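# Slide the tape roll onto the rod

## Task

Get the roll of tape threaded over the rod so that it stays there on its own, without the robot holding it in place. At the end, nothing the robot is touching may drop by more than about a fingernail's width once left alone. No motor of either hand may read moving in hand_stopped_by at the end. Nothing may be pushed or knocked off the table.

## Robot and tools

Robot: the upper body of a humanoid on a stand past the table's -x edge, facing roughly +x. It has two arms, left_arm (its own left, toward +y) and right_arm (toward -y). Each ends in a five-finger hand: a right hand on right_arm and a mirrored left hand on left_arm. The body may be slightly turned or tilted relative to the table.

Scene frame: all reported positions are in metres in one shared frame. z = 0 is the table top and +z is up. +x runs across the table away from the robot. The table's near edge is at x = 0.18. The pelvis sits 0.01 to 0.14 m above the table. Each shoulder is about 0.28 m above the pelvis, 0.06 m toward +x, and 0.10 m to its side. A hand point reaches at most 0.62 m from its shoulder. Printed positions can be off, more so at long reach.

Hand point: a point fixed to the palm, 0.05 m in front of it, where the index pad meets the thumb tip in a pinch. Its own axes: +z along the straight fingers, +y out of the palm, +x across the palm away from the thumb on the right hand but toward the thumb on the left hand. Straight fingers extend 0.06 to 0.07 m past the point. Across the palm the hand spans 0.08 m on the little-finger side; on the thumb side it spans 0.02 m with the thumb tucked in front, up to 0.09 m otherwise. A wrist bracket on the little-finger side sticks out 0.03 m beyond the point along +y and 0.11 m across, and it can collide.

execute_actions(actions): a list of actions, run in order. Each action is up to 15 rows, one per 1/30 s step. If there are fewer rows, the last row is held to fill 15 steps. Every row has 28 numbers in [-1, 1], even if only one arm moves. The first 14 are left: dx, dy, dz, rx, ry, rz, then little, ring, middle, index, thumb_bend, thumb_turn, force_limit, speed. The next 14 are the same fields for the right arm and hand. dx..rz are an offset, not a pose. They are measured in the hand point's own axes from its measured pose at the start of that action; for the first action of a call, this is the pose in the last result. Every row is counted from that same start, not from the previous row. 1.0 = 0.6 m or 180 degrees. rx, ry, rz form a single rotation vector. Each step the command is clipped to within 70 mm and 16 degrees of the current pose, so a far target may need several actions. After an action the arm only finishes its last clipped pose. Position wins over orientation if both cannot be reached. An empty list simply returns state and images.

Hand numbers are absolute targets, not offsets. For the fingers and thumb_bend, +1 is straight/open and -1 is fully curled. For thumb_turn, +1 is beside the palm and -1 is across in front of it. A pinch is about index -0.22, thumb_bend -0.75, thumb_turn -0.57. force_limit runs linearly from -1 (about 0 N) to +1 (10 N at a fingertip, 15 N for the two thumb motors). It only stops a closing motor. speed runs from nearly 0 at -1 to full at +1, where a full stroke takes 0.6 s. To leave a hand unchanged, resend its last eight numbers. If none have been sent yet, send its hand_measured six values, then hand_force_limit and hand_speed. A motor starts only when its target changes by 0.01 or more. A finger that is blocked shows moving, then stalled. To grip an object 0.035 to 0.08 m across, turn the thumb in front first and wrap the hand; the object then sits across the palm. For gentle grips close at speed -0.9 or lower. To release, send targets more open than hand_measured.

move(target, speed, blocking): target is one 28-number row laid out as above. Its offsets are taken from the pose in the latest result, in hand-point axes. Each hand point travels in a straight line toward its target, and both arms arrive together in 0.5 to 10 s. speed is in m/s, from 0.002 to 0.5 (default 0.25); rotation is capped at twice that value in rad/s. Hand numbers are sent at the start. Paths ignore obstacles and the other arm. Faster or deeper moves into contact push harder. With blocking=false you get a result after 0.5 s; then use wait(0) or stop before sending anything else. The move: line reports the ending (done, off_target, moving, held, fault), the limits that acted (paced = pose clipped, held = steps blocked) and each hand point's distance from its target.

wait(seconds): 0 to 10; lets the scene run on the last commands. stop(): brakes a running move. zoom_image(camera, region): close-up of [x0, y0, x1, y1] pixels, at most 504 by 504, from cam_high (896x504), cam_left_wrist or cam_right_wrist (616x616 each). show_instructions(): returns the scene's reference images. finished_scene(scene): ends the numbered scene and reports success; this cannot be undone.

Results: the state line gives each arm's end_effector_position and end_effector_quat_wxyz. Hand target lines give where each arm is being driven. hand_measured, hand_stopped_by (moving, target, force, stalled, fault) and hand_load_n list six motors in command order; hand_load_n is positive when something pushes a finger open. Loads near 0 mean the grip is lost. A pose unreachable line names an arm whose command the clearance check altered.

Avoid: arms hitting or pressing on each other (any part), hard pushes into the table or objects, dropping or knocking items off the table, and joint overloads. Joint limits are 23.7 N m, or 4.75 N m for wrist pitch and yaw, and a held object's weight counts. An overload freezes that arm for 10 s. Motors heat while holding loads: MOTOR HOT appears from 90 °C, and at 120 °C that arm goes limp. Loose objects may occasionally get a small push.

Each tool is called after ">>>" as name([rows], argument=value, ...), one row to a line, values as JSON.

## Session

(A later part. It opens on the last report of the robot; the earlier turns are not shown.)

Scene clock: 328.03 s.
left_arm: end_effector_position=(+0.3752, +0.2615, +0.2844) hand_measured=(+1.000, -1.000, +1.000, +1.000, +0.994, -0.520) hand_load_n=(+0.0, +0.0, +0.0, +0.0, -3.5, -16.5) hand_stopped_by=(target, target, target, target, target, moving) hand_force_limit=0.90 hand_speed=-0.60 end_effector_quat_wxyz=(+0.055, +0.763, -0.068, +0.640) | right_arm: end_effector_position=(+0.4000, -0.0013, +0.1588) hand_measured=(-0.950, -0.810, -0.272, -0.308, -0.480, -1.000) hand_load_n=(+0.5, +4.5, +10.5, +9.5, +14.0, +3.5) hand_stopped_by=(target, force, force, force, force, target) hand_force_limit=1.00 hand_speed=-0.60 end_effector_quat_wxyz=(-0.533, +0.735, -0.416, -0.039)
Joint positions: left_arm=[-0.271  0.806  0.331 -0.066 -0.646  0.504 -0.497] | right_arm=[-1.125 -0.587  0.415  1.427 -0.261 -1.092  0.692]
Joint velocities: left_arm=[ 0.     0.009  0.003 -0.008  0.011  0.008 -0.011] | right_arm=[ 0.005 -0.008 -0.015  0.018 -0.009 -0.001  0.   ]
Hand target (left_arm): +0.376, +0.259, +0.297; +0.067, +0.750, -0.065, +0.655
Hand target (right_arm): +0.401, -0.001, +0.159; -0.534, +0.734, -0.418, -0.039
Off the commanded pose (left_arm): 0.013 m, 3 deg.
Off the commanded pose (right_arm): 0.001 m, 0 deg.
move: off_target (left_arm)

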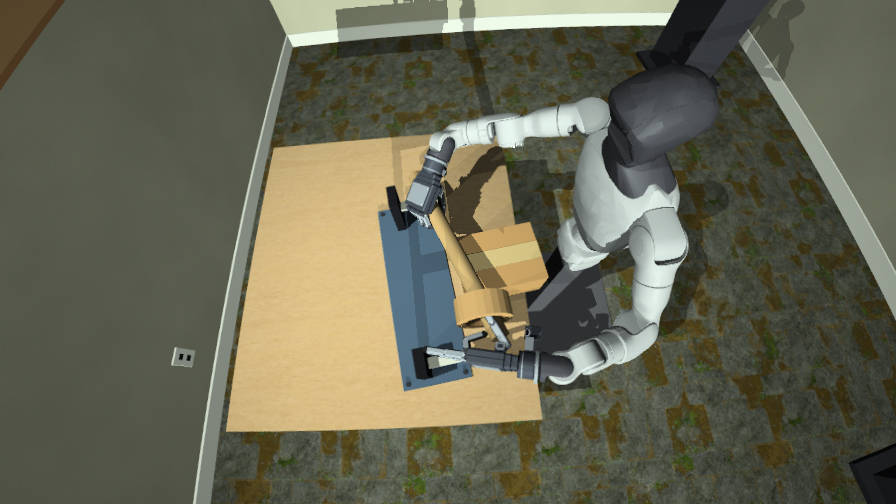

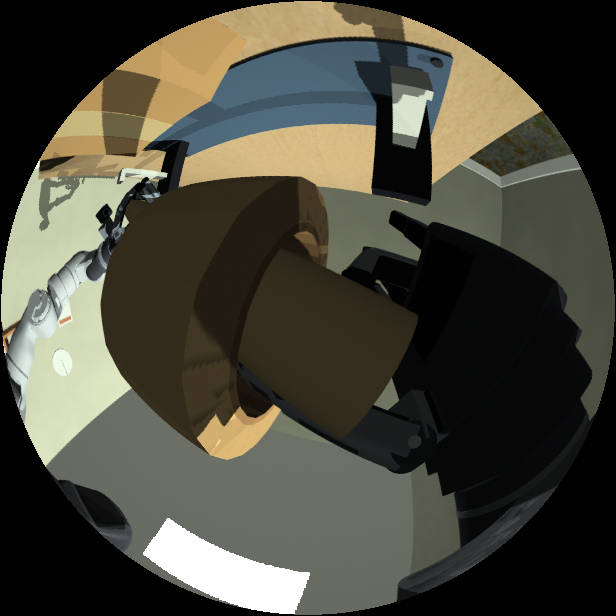

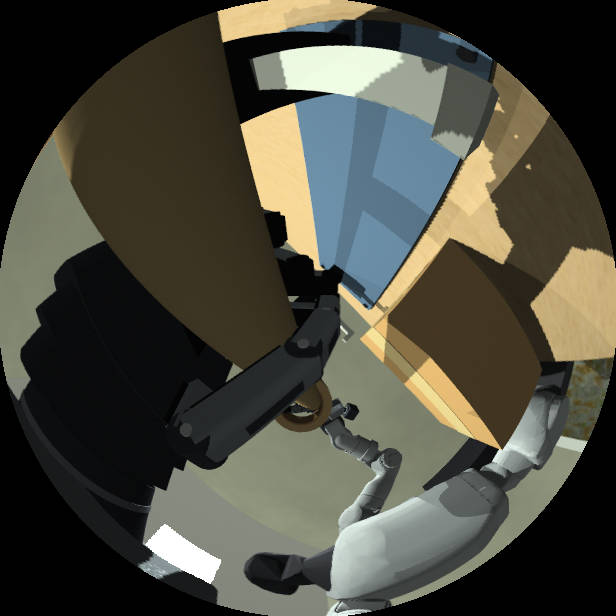

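>>> move(target=[0.0,-0.05,0,0,0,0,1,-1,1,1,1,-0.7,0.9,-0.6,0,0,0,0,0,0,-0.95,-0.95,-0.95,-0.95,-0.95,-1,1,-0.6], speed=0.04)

>>> zoom_image(camera="cam_high", region=[340,200,620,450])

Scene clock: 332.10 s.
left_arm: end_effector_position=(+0.3812, +0.2907, +0.2858) hand_measured=(+1.000, -1.000, +1.000, +1.000, +0.996, -0.700) hand_load_n=(+0.0, +0.0, +0.0, +0.0, -0.5, -3.0) hand_stopped_by=(target, target, target, target, target, target) hand_force_limit=0.90 hand_speed=-0.60 end_effector_quat_wxyz=(+0.058, +0.762, -0.064, +0.642) | right_arm: end_effector_position=(+0.3996, -0.0017, +0.1572) hand_measured=(-0.950, -0.810, -0.272, -0.308, -0.480, -1.000) hand_load_n=(+0.0, +3.5, +10.5, +10.0, +14.0, +4.0) hand_stopped_by=(target, force, force, force, force, target) hand_force_limit=1.00 hand_speed=-0.60 end_effector_quat_wxyz=(-0.531, +0.736, -0.418, -0.039)
Joint positions: left_arm=[-0.355  0.857  0.328  0.159 -0.624  0.415 -0.622] | right_arm=[-1.123 -0.586  0.411  1.428 -0.267 -1.089  0.692]
Joint velocities: left_arm=[ 0.015 -0.003  0.008  0.     0.003 -0.004 -0.001] | right_arm=[-0.008 -0.003  0.005 -0.012  0.003  0.     0.   ]
Hand target (left_arm): +0.382, +0.291, +0.286; +0.056, +0.762, -0.066, +0.642
Hand target (right_arm): +0.400, -0.001, +0.159; -0.533, +0.735, -0.416, -0.039
Off the commanded pose (left_arm): 0.002 m, 1 deg.
Off the commanded pose (right_arm): 0.002 m, 0 deg.
move: done

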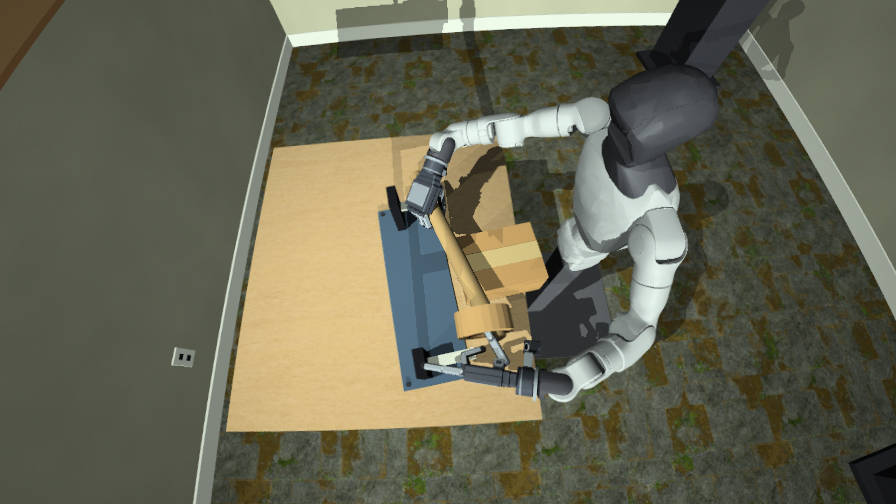

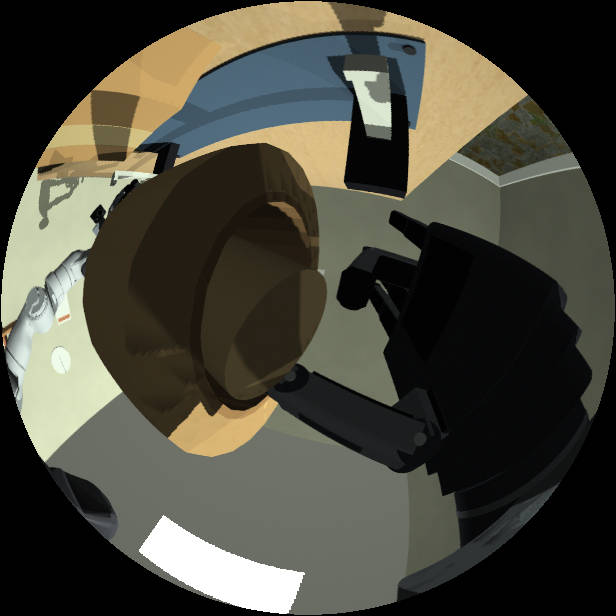

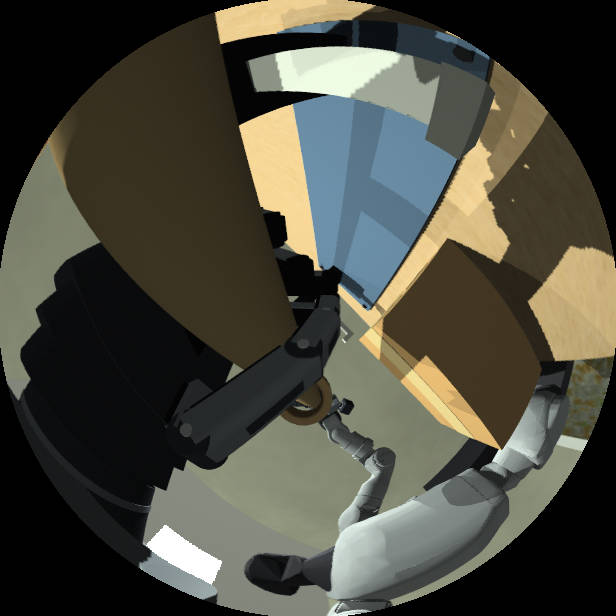

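Region (340, 200, 620, 450) of cam_high's 896x504 image, scaled by 1.800, with more detail than that image has; it fills the top 450 rows of this view, and the rest is white.

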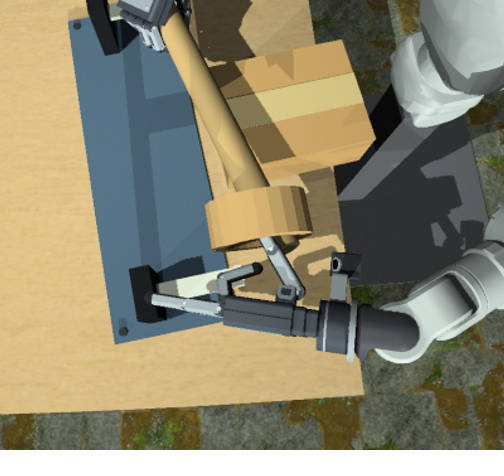

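>>> move(target=[-0.02,-0.012,0,0,0,0,1,-1,1,1,1,-0.7,0.9,-0.6,0.012,-0.01,-0.015,0,0,0,-0.95,-0.95,-0.95,-0.95,-0.95,-1,1,-0.6], speed=0.03)

>>> zoom_image(camera="cam_high", region=[400,260,560,400])

Scene clock: 338.77 s.
left_arm: end_effector_position=(+0.3809, +0.2993, +0.2764) hand_measured=(+1.000, -1.000, +1.000, +1.000, +0.996, -0.700) hand_load_n=(+0.0, +0.0, +0.0, +0.0, -0.5, -2.5) hand_stopped_by=(target, target, target, target, target, target) hand_force_limit=0.90 hand_speed=-0.60 end_effector_quat_wxyz=(+0.058, +0.760, -0.061, +0.645) | right_arm: end_effector_position=(+0.4026, -0.0131, +0.1596) hand_measured=(-0.950, -0.810, -0.272, -0.308, -0.480, -1.000) hand_load_n=(+0.0, +4.0, +10.5, +10.0, +14.0, +4.0) hand_stopped_by=(target, force, force, force, force, target) hand_force_limit=1.00 hand_speed=-0.60 end_effector_quat_wxyz=(-0.525, +0.737, -0.424, -0.031)
Joint positions: left_arm=[-0.363  0.851  0.313  0.255 -0.608  0.33  -0.661] | right_arm=[-1.123 -0.615  0.395  1.425 -0.267 -1.089  0.718]
Joint velocities: left_arm=[-0.02  -0.018  0.005 -0.005  0.    -0.01   0.   ] | right_arm=[ 0.    -0.002 -0.025 -0.005  0.     0.002  0.003]
Hand target (left_arm): +0.381, +0.299, +0.274; +0.058, +0.761, -0.063, +0.643
Hand target (right_arm): +0.404, -0.013, +0.162; -0.529, +0.735, -0.423, -0.030
Off the commanded pose (left_arm): 0.003 m, 0 deg.
Off the commanded pose (right_arm): 0.003 m, 1 deg.
move: done

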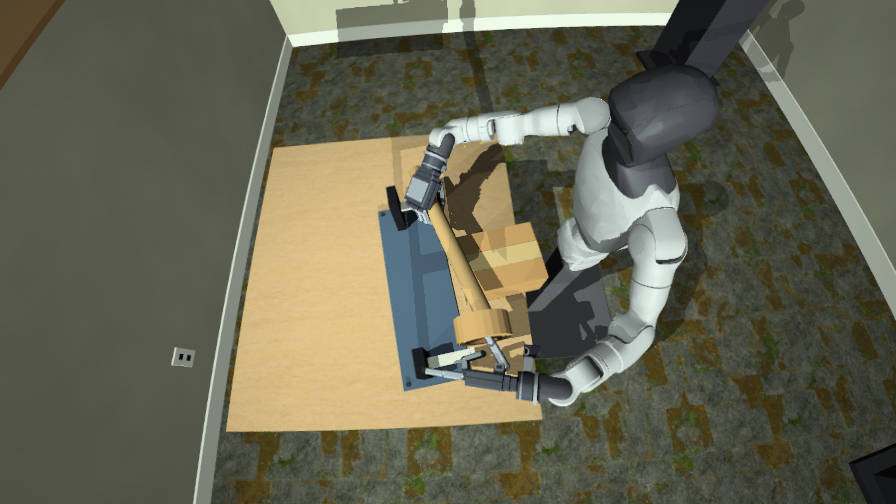

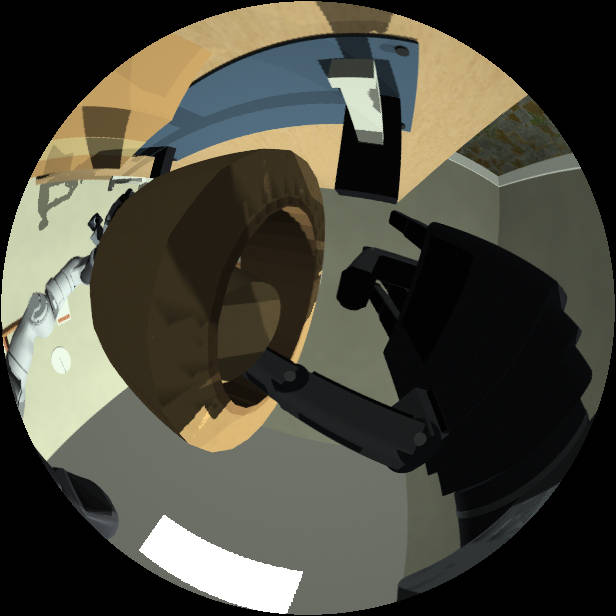

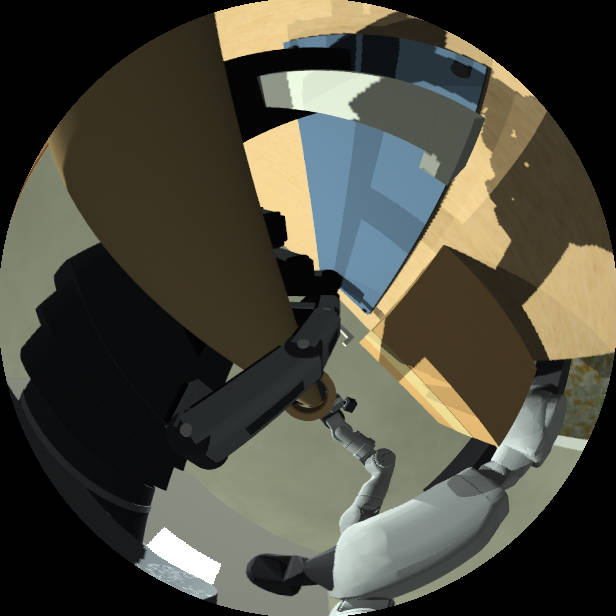

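Region (400, 260, 560, 400) of cam_high's 896x504 image, scaled by 3.150, with more detail than that image has; it fills the top 441 rows of this view, and the rest is white.

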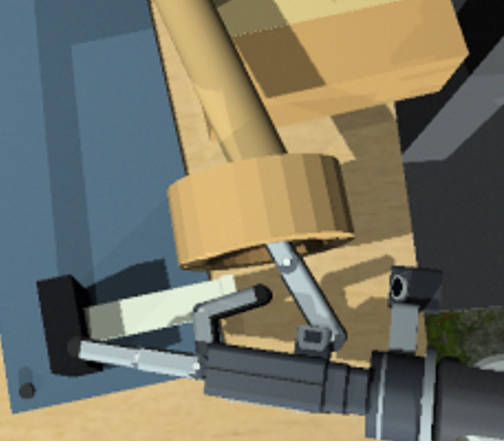

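>>> move(target=[-0.035,0,0,0,0,0,1,-1,1,1,1,-0.7,0.9,-0.6,0,0,0,0,0,0,-0.95,-0.95,-0.95,-0.95,-0.95,-1,1,-0.6], speed=0.02)

>>> zoom_image(camera="cam_high", region=[400,260,560,400])

Scene clock: 346.03 s.
left_arm: end_effector_position=(+0.3789, +0.3010, +0.2631) hand_measured=(+1.000, -1.000, +1.000, +1.000, +0.996, -0.700) hand_load_n=(+0.0, +0.0, +0.0, +0.0, -0.5, -1.5) hand_stopped_by=(target, target, target, target, target, target) hand_force_limit=0.90 hand_speed=-0.60 end_effector_quat_wxyz=(+0.057, +0.753, -0.061, +0.652) | right_arm: end_effector_position=(+0.3992, -0.0159, +0.1537) hand_measured=(-0.950, -0.810, -0.272, -0.308, -0.480, -1.000) hand_load_n=(+0.0, +4.0, +10.5, +10.5, +14.0, +4.5) hand_stopped_by=(target, force, force, force, force, target) hand_force_limit=1.00 hand_speed=-0.60 end_effector_quat_wxyz=(-0.514, +0.745, -0.424, -0.033)
Joint positions: left_arm=[-0.351  0.823  0.286  0.331 -0.601  0.214 -0.678] | right_arm=[-1.12  -0.615  0.395  1.425 -0.286 -1.087  0.725]
Joint velocities: left_arm=[ 0.008  0.     0.002  0.005 -0.012 -0.008  0.   ] | right_arm=[ 0.008 -0.008 -0.015  0.     0.003  0.     0.   ]
Hand target (left_arm): +0.378, +0.301, +0.256; +0.057, +0.760, -0.060, +0.645
Hand target (right_arm): +0.403, -0.013, +0.160; -0.525, +0.737, -0.424, -0.031
Off the commanded pose (left_arm): 0.008 m, 1 deg.
Off the commanded pose (right_arm): 0.007 m, 2 deg.
move: off_target (left_arm, right_arm)

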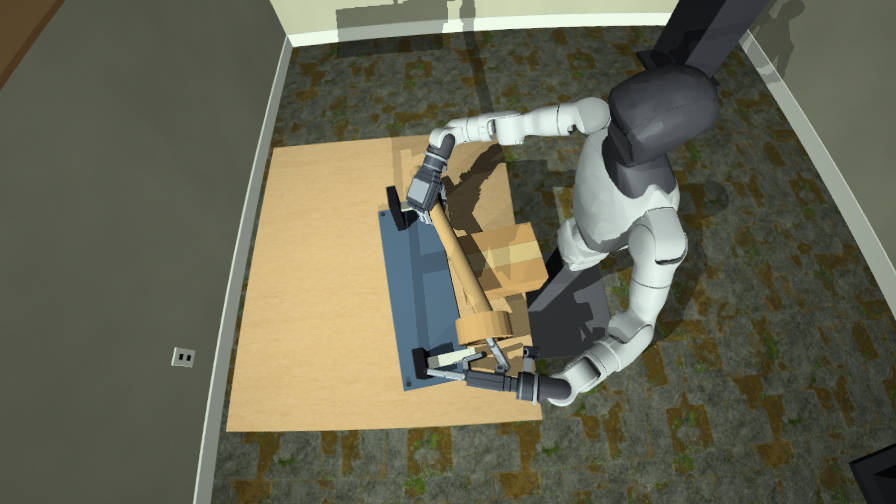

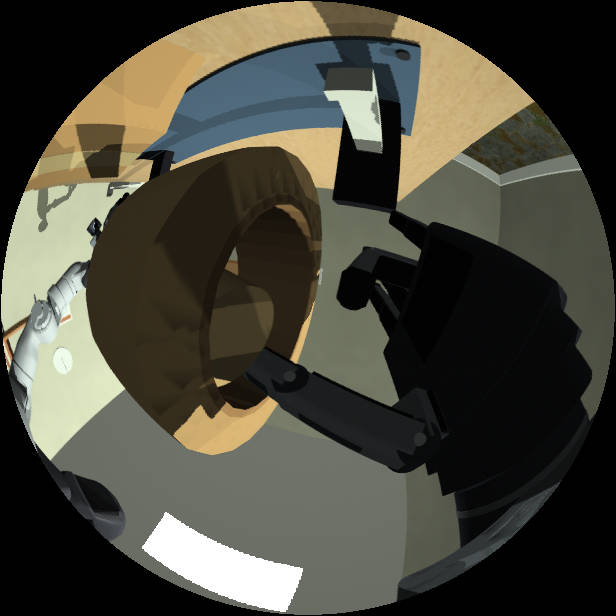

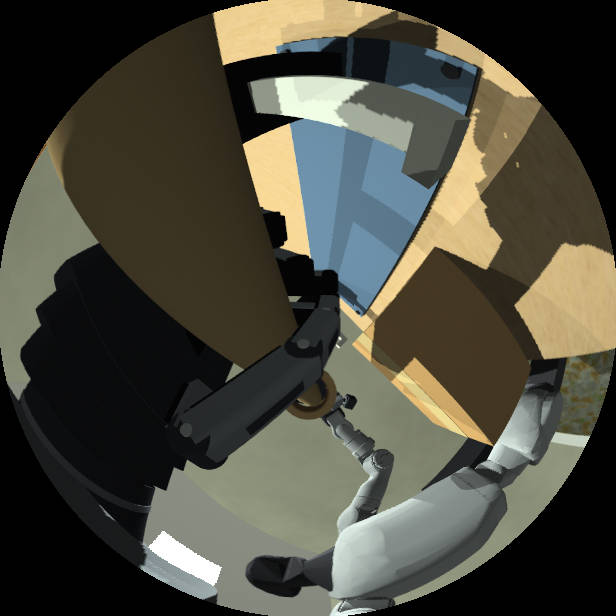

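Region (400, 260, 560, 400) of cam_high's 896x504 image, scaled by 3.150, with more detail than that image has; it fills the top 441 rows of this view, and the rest is white.

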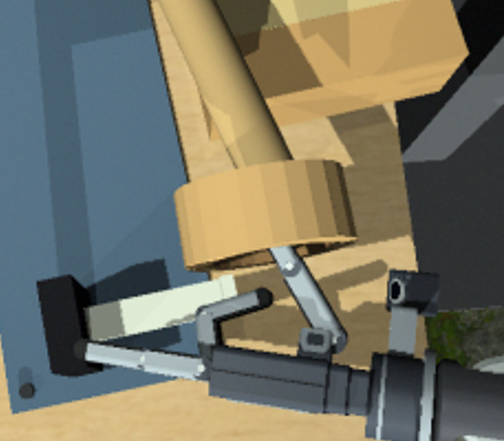

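>>> move(target=[0,0.02,0.045,0,0,0,1,-1,1,1,1,-0.7,0.9,-0.6,0,0,0,0,0,0,-0.95,-0.95,-0.95,-0.95,-0.95,-1,1,-0.6], speed=0.03)

>>> move(target=[-0.03,0,0.015,0,0,0,1,-1,1,1,1,-0.7,0.9,-0.6,0.005,-0.005,0.005,0,0,0,-0.95,-0.95,-0.95,-0.95,-0.95,-1,1,-0.6], speed=0.03)

>>> zoom_image(camera="cam_high", region=[400,260,560,400])

Scene clock: 355.80 s.
left_arm: end_effector_position=(+0.4012, +0.2836, +0.2590) hand_measured=(+1.000, -1.000, +1.000, +1.000, +0.996, -0.700) hand_load_n=(+0.0, +0.0, +0.0, +0.0, +0.5, -3.0) hand_stopped_by=(target, target, target, target, target, target) hand_force_limit=0.90 hand_speed=-0.60 end_effector_quat_wxyz=(+0.061, +0.753, -0.061, +0.652) | right_arm: end_effector_position=(+0.4012, -0.0180, +0.1530) hand_measured=(-0.950, -0.810, -0.272, -0.308, -0.480, -1.000) hand_load_n=(+0.0, +3.0, +10.5, +11.0, +14.0, +4.5) hand_stopped_by=(target, force, force, force, force, target) hand_force_limit=1.00 hand_speed=-0.60 end_effector_quat_wxyz=(-0.511, +0.743, -0.430, -0.030)
Joint positions: left_arm=[-0.443  0.777  0.206  0.365 -0.57   0.213 -0.618] | right_arm=[-1.119 -0.618  0.395  1.425 -0.288 -1.075  0.724]
Joint velocities: left_arm=[ 0.006  0.002 -0.002  0.005  0.003  0.     0.003] | right_arm=[ 0.003  0.003  0.002  0.003 -0.005  0.     0.   ]
Hand target (left_arm): +0.403, +0.284, +0.258; +0.058, +0.754, -0.059, +0.652
Hand target (right_arm): +0.399, -0.016, +0.154; -0.514, +0.745, -0.424, -0.033
Off the commanded pose (left_arm): 0.002 m, 0 deg.
Off the commanded pose (right_arm): 0.003 m, 1 deg.
move: done

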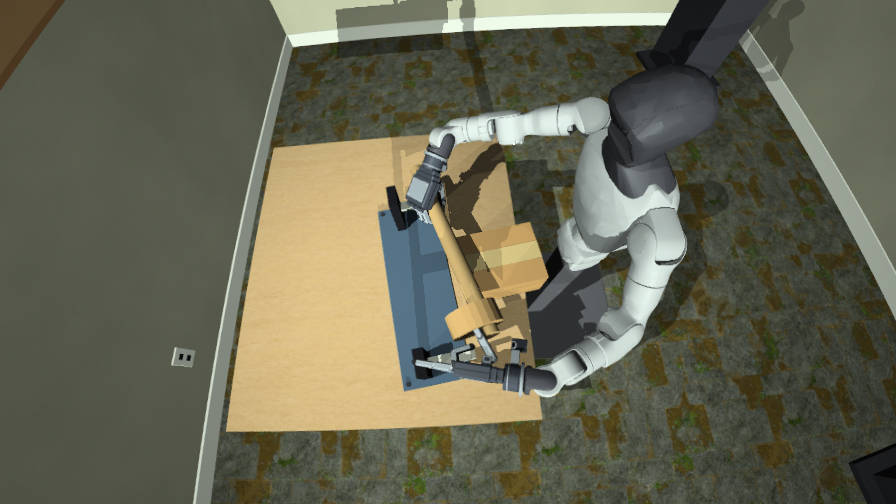

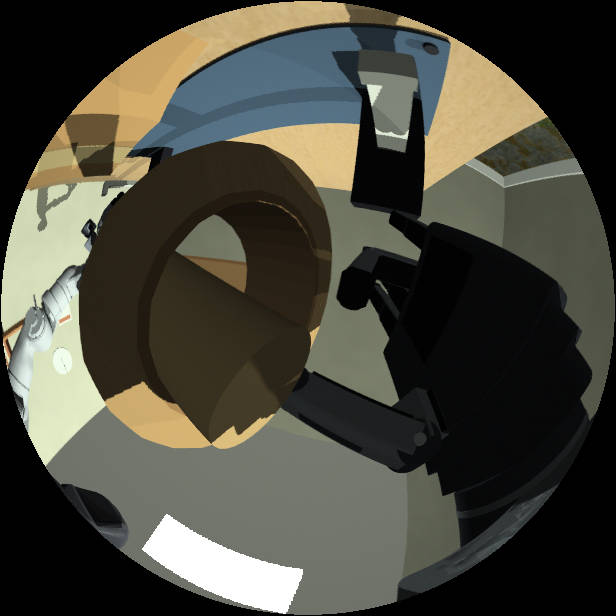

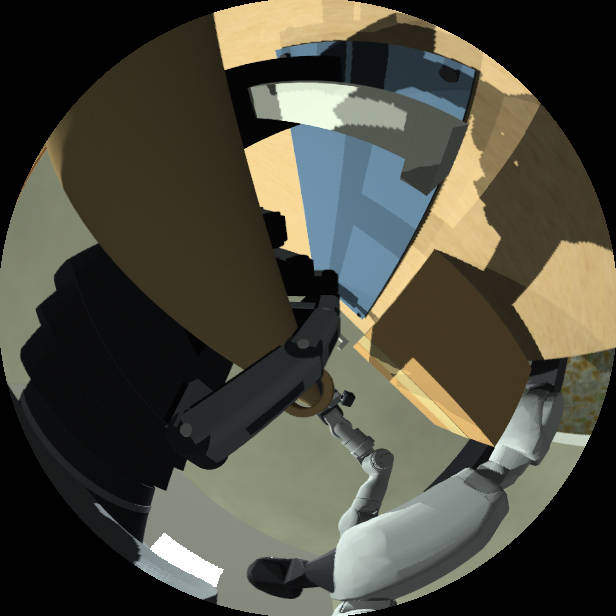

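Scene clock: 356.70 s.
left_arm: end_effector_position=(+0.4015, +0.2856, +0.2523) hand_measured=(+1.000, -1.000, +1.000, +1.000, +0.996, -0.700) hand_load_n=(-5.5, +0.0, +0.0, +0.0, -0.5, -2.5) hand_stopped_by=(target, target, target, target, target, target) hand_force_limit=0.90 hand_speed=-0.60 end_effector_quat_wxyz=(+0.061, +0.741, -0.068, +0.665) | right_arm: end_effector_position=(+0.4027, -0.0192, +0.1487) hand_measured=(-0.950, -0.810, -0.272, -0.308, -0.480, -1.000) hand_load_n=(+0.0, +3.5, +10.5, +10.5, +14.0, +4.5) hand_stopped_by=(target, force, force, force, force, target) hand_force_limit=1.00 hand_speed=-0.60 end_effector_quat_wxyz=(-0.503, +0.747, -0.434, -0.025)
Joint positions: left_arm=[-0.47   0.756  0.184  0.487 -0.554  0.081 -0.668] | right_arm=[-1.121 -0.616  0.396  1.42  -0.315 -1.054  0.712]
Joint velocities: left_arm=[ 0.011 -0.008  0.005  0.    -0.011 -0.017 -0.001] | right_arm=[ 0.     0.003  0.008  0.    -0.011  0.    -0.002]
Hand target (left_arm): +0.407, +0.283, +0.240; +0.060, +0.753, -0.059, +0.652
Hand target (right_arm): +0.406, -0.017, +0.152; -0.510, +0.742, -0.434, -0.022
Off the commanded pose (left_arm): 0.014 m, 2 deg.
Off the commanded pose (right_arm): 0.005 m, 1 deg.
move: off_target (left_arm, right_arm)

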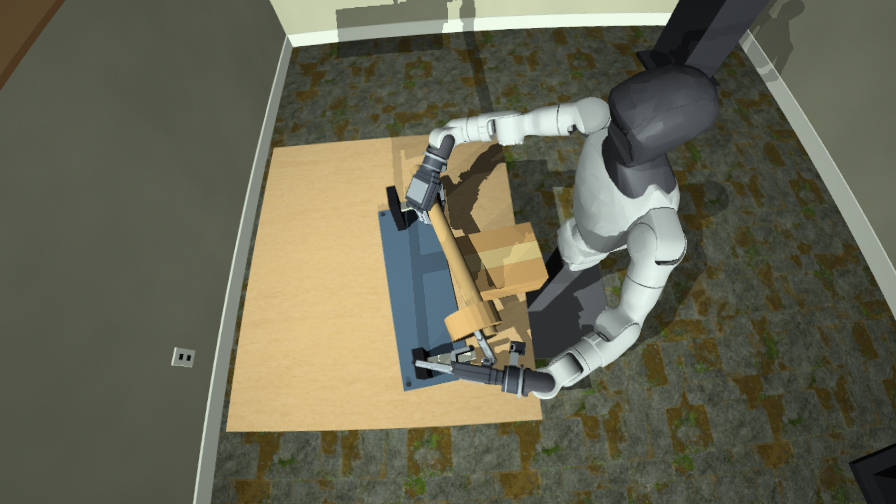

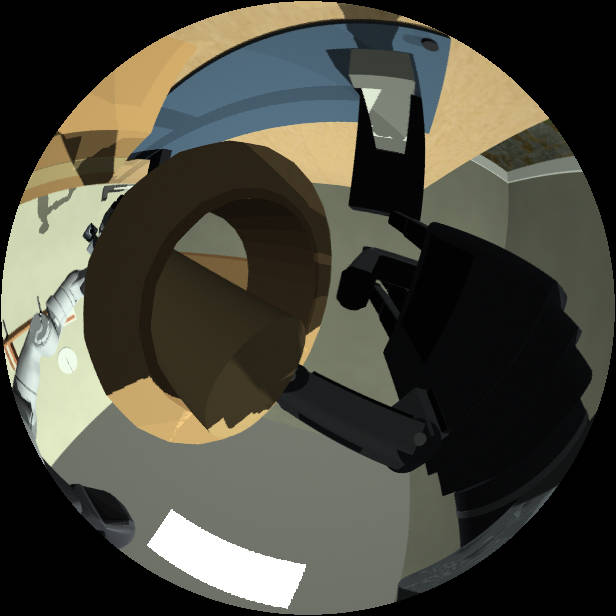

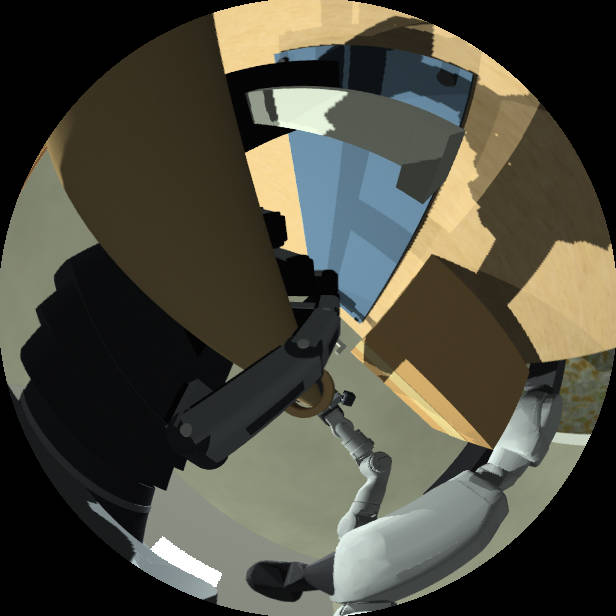

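Region (400, 260, 560, 400) of cam_high's 896x504 image, scaled by 3.150, with more detail than that image has; it fills the top 441 rows of this view, and the rest is white.

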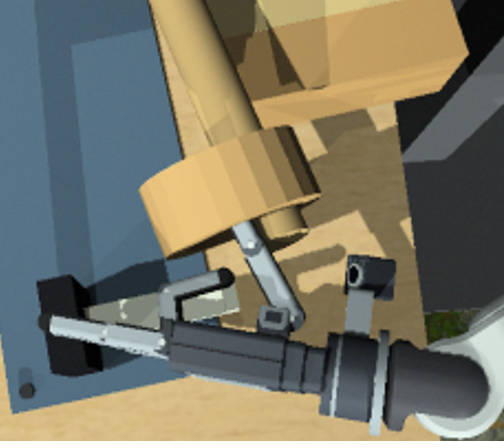

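>>> move(target=[0.01,0,0,0,0,0,1,-1,1,1,1,-0.7,0.9,-0.6,0.028,-0.02,-0.022,0.008,-0.014,0.016,-0.95,-0.95,-0.95,-0.95,-0.95,-1,1,-0.6], speed=0.03)

>>> zoom_image(camera="cam_high", region=[400,260,560,400])

Scene clock: 362.20 s.
left_arm: end_effector_position=(+0.4028, +0.2846, +0.2606) hand_measured=(+1.000, -1.000, +1.000, +1.000, +0.996, -0.700) hand_load_n=(+0.0, +0.0, +0.0, +0.0, -1.0, -2.0) hand_stopped_by=(target, target, target, target, target, target) hand_force_limit=0.90 hand_speed=-0.60 end_effector_quat_wxyz=(+0.062, +0.739, -0.070, +0.667) | right_arm: end_effector_position=(+0.4097, -0.0383, +0.1518) hand_measured=(-0.950, -0.810, -0.272, -0.308, -0.480, -1.000) hand_load_n=(+0.0, +4.0, +10.5, +10.0, +14.0, +4.5) hand_stopped_by=(target, force, force, force, force, target) hand_force_limit=1.00 hand_speed=-0.60 end_effector_quat_wxyz=(-0.504, +0.734, -0.456, -0.010)
Joint positions: left_arm=[-0.475  0.762  0.198  0.452 -0.554  0.118 -0.662] | right_arm=[-1.102 -0.658  0.34   1.424 -0.324 -1.049  0.726]
Joint velocities: left_arm=[-0.002  0.002  0.011 -0.006 -0.015  0.     0.   ] | right_arm=[ 0.006 -0.003 -0.014  0.002 -0.011  0.004  0.   ]
Hand target (left_arm): +0.402, +0.285, +0.258; +0.061, +0.741, -0.069, +0.665
Hand target (right_arm): +0.415, -0.039, +0.157; -0.513, +0.724, -0.462, -0.005
Off the commanded pose (left_arm): 0.003 m, 0 deg.
Off the commanded pose (right_arm): 0.008 m, 5 deg.
move: off_target (right_arm)

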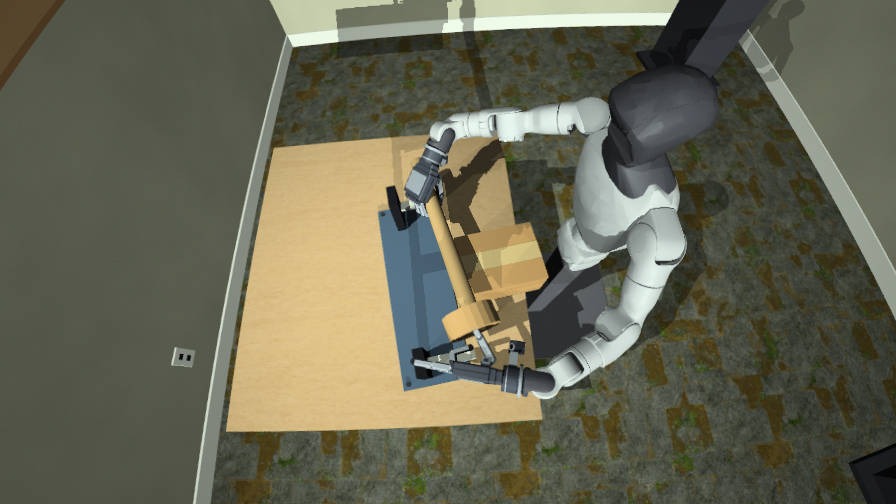

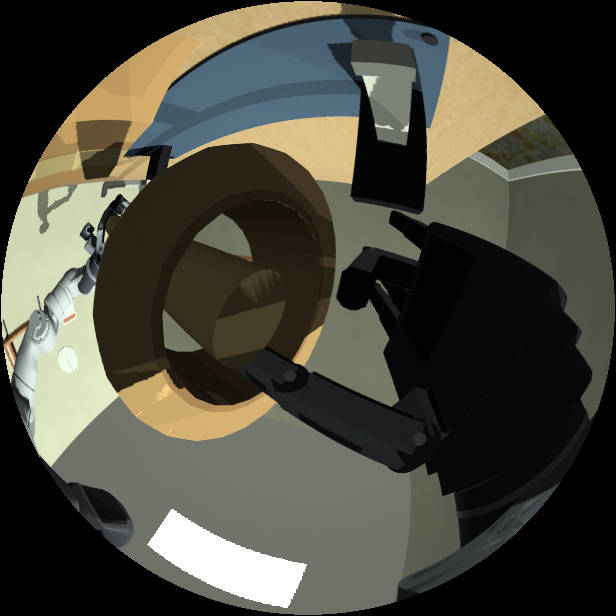

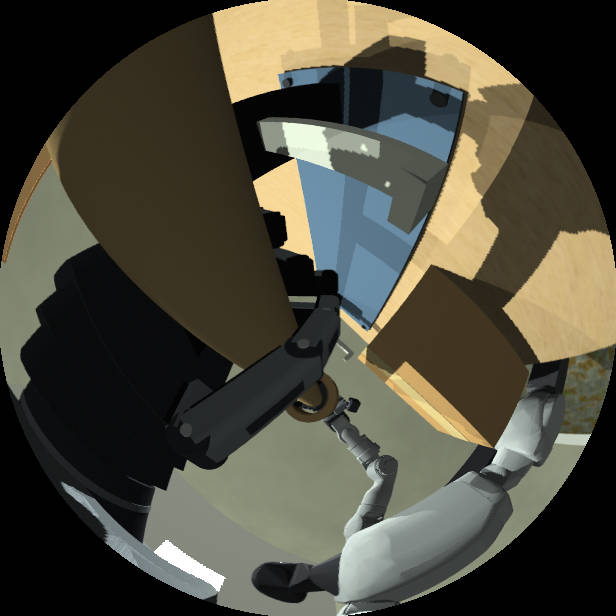

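Region (400, 260, 560, 400) of cam_high's 896x504 image, scaled by 3.150, with more detail than that image has; it fills the top 441 rows of this view, and the rest is white.

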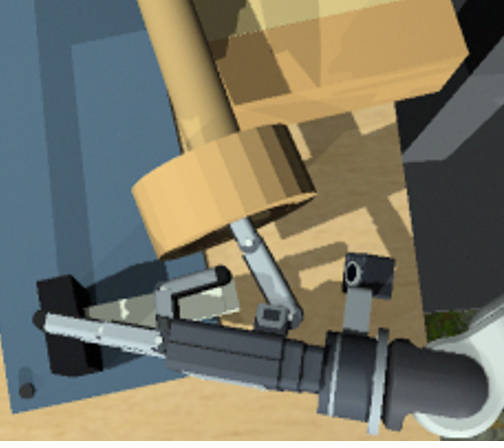

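>>> move(target=[0,0,0,0,0,0,1,-1,1,1,1,-0.7,0.9,-0.6,-0.026,-0.015,-0.024,0.012,-0.014,0.009,-0.95,-0.95,-0.95,-0.95,-0.95,-1,1,-0.6], speed=0.03)

>>> zoom_image(camera="cam_high", region=[400,260,560,400])

Scene clock: 370.50 s.
left_arm: end_effector_position=(+0.4029, +0.2868, +0.2598) hand_measured=(+1.000, -1.000, +1.000, +1.000, +0.996, -0.700) hand_load_n=(+0.0, +0.0, +0.0, +0.0, -0.5, -1.5) hand_stopped_by=(target, target, target, target, target, target) hand_force_limit=0.90 hand_speed=-0.60 end_effector_quat_wxyz=(+0.060, +0.740, -0.066, +0.667) | right_arm: end_effector_position=(+0.3950, -0.0417, +0.1654) hand_measured=(-0.950, -0.810, -0.272, -0.308, -0.480, -1.000) hand_load_n=(+0.0, +3.5, +10.5, +10.0, +14.0, +4.5) hand_stopped_by=(target, force, force, force, force, target) hand_force_limit=1.00 hand_speed=-0.60 end_effector_quat_wxyz=(-0.512, +0.729, -0.454, -0.029)
Joint positions: left_arm=[-0.474  0.762  0.2    0.456 -0.556  0.119 -0.657] | right_arm=[-1.288 -0.636  0.381  1.87  -0.396 -1.337  0.665]
Joint velocities: left_arm=[ 0.003  0.002  0.009 -0.005  0.     0.003  0.   ] | right_arm=[-0.034  0.058  0.072  0.163 -0.067 -0.041 -0.12 ]
Hand target (left_arm): +0.403, +0.285, +0.261; +0.061, +0.739, -0.070, +0.667
Hand target (right_arm): +0.400, -0.037, +0.172; -0.526, +0.720, -0.453, -0.024
Off the commanded pose (left_arm): 0.002 m, 1 deg.
Off the commanded pose (right_arm): 0.010 m, 2 deg.
move: off_target (right_arm)

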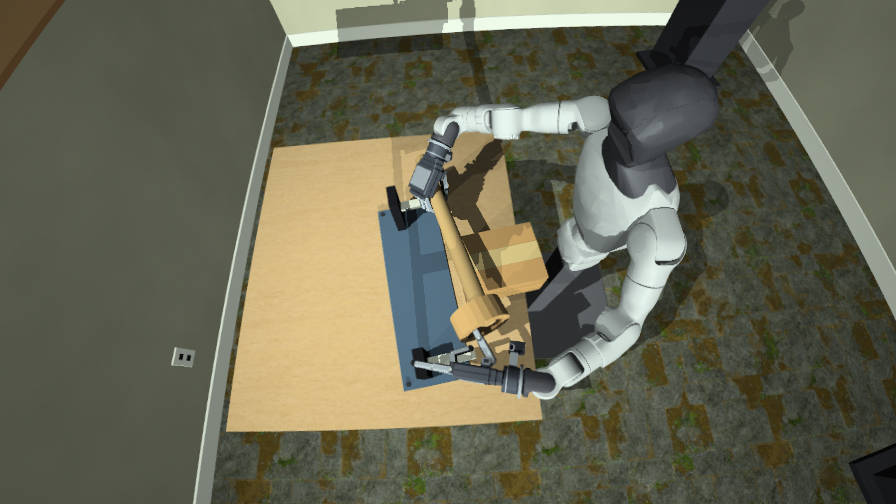

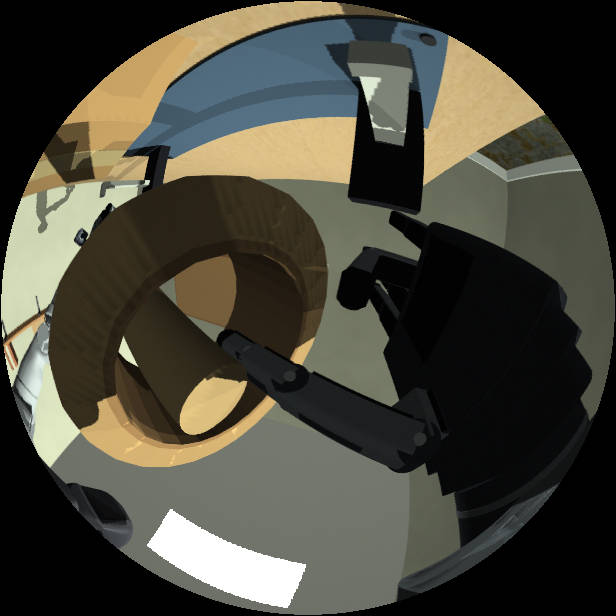

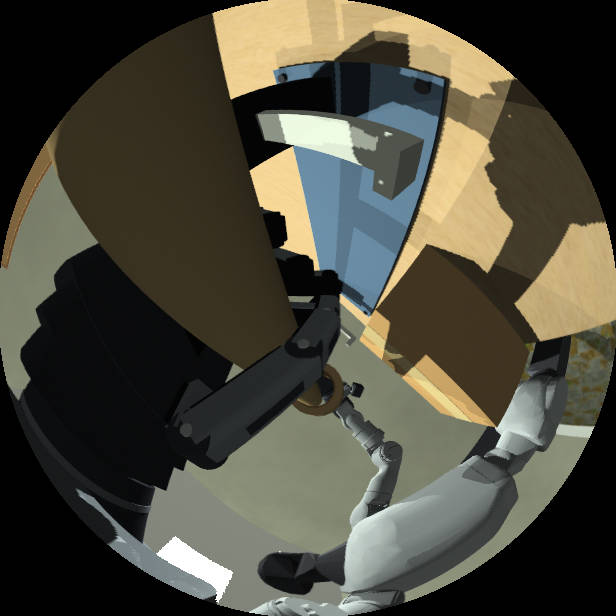

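Region (400, 260, 560, 400) of cam_high's 896x504 image, scaled by 3.150, with more detail than that image has; it fills the top 441 rows of this view, and the rest is white.

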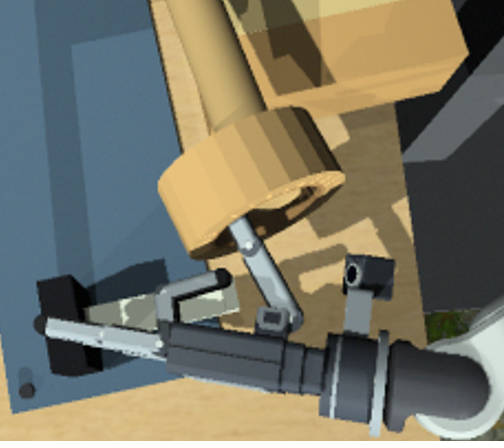

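>>> move(target=[0,-0.06,0.01,0,0,0,1,-1,1,1,1,-0.7,0.9,-0.6,0.04,0.04,-0.03,0.012,-0.03,0.02,-0.95,-0.95,-0.95,-0.95,-0.95,-1,1,-0.6], speed=0.04)

>>> zoom_image(camera="cam_high", region=[340,150,620,400])

Scene clock: 377.47 s.
left_arm: end_effector_position=(+0.4168, +0.3209, +0.2599) hand_measured=(+1.000, -1.000, +1.000, +1.000, +0.996, -0.700) hand_load_n=(+0.0, +0.0, +0.0, +0.0, -0.5, -3.5) hand_stopped_by=(target, target, target, target, target, target) hand_force_limit=0.90 hand_speed=-0.60 end_effector_quat_wxyz=(+0.063, +0.738, -0.059, +0.669) | right_arm: end_effector_position=(+0.3843, -0.0740, +0.1461) hand_measured=(-0.950, -0.810, -0.272, -0.308, -0.480, -1.000) hand_load_n=(+0.0, +2.5, +10.5, +10.5, +14.0, +5.0) hand_stopped_by=(target, force, force, force, force, target) hand_force_limit=1.00 hand_speed=-0.60 end_effector_quat_wxyz=(-0.534, +0.696, -0.479, -0.028)
Joint positions: left_arm=[-0.745  0.794  0.185  0.988 -0.481 -0.095 -0.863] | right_arm=[-0.919 -0.721  0.127  1.412 -0.284 -1.186  0.812]
Joint velocities: left_arm=[-0.003  0.    -0.026  0.048 -0.009  0.    -0.011] | right_arm=[-0.003  0.    -0.015 -0.014  0.008  0.     0.   ]
Hand target (left_arm): +0.417, +0.321, +0.260; +0.062, +0.738, -0.061, +0.670
Hand target (right_arm): +0.385, -0.074, +0.147; -0.536, +0.696, -0.478, -0.027
Off the commanded pose (left_arm): 0.002 m, 1 deg.
Off the commanded pose (right_arm): 0.002 m, 6 deg.
move: off_target (right_arm)

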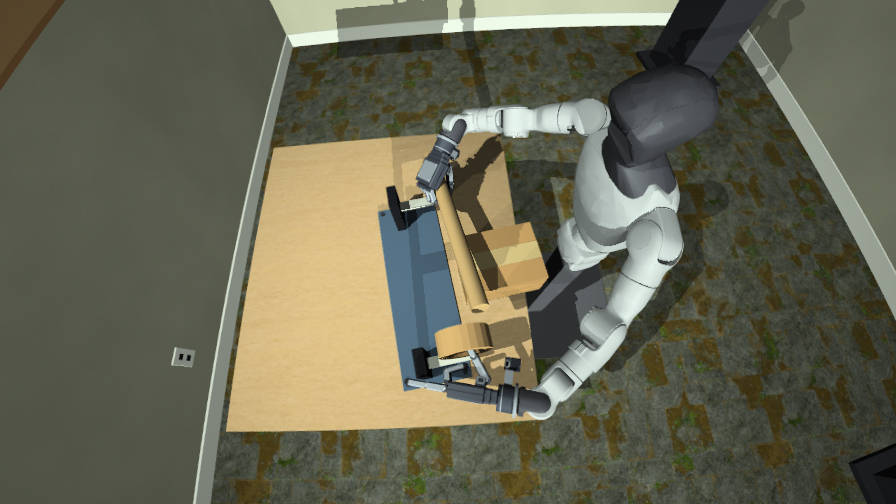

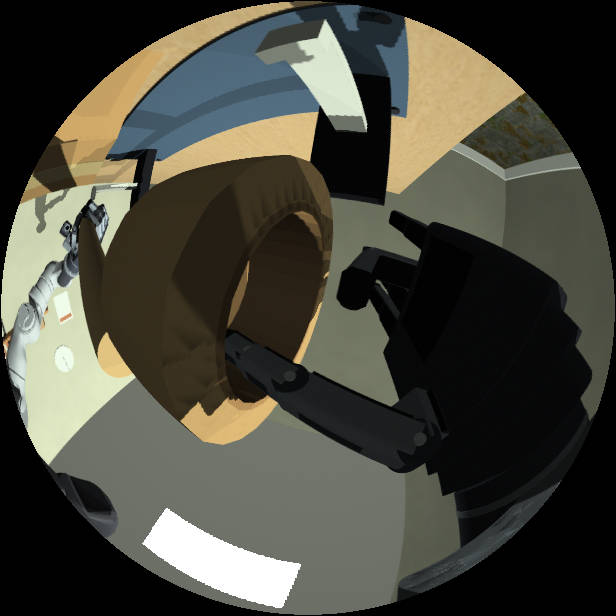

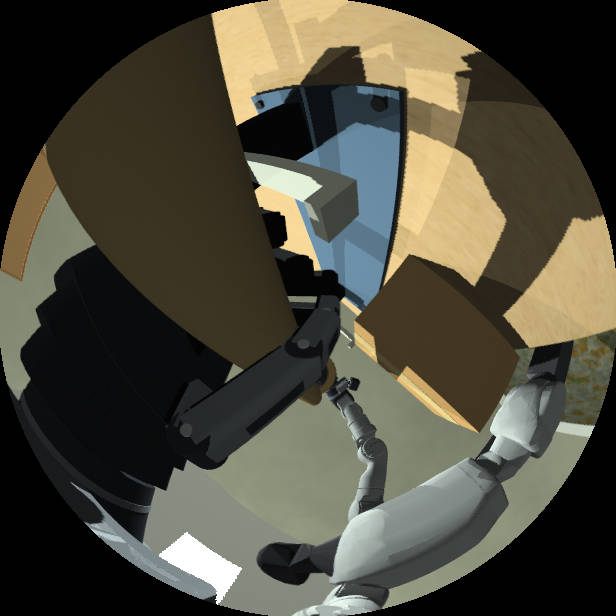

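Region (340, 150, 620, 400) of cam_high's 896x504 image, scaled by 1.800, with more detail than that image has; it fills the top 450 rows of this view, and the rest is white.

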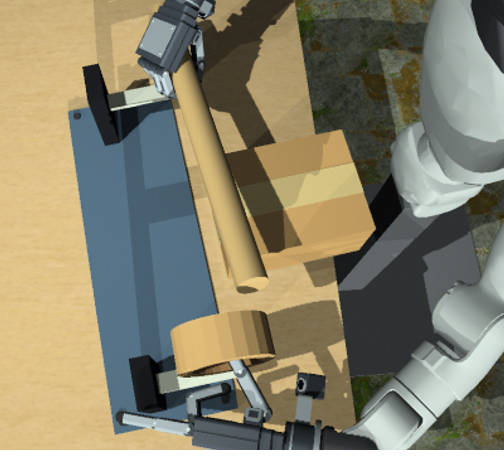

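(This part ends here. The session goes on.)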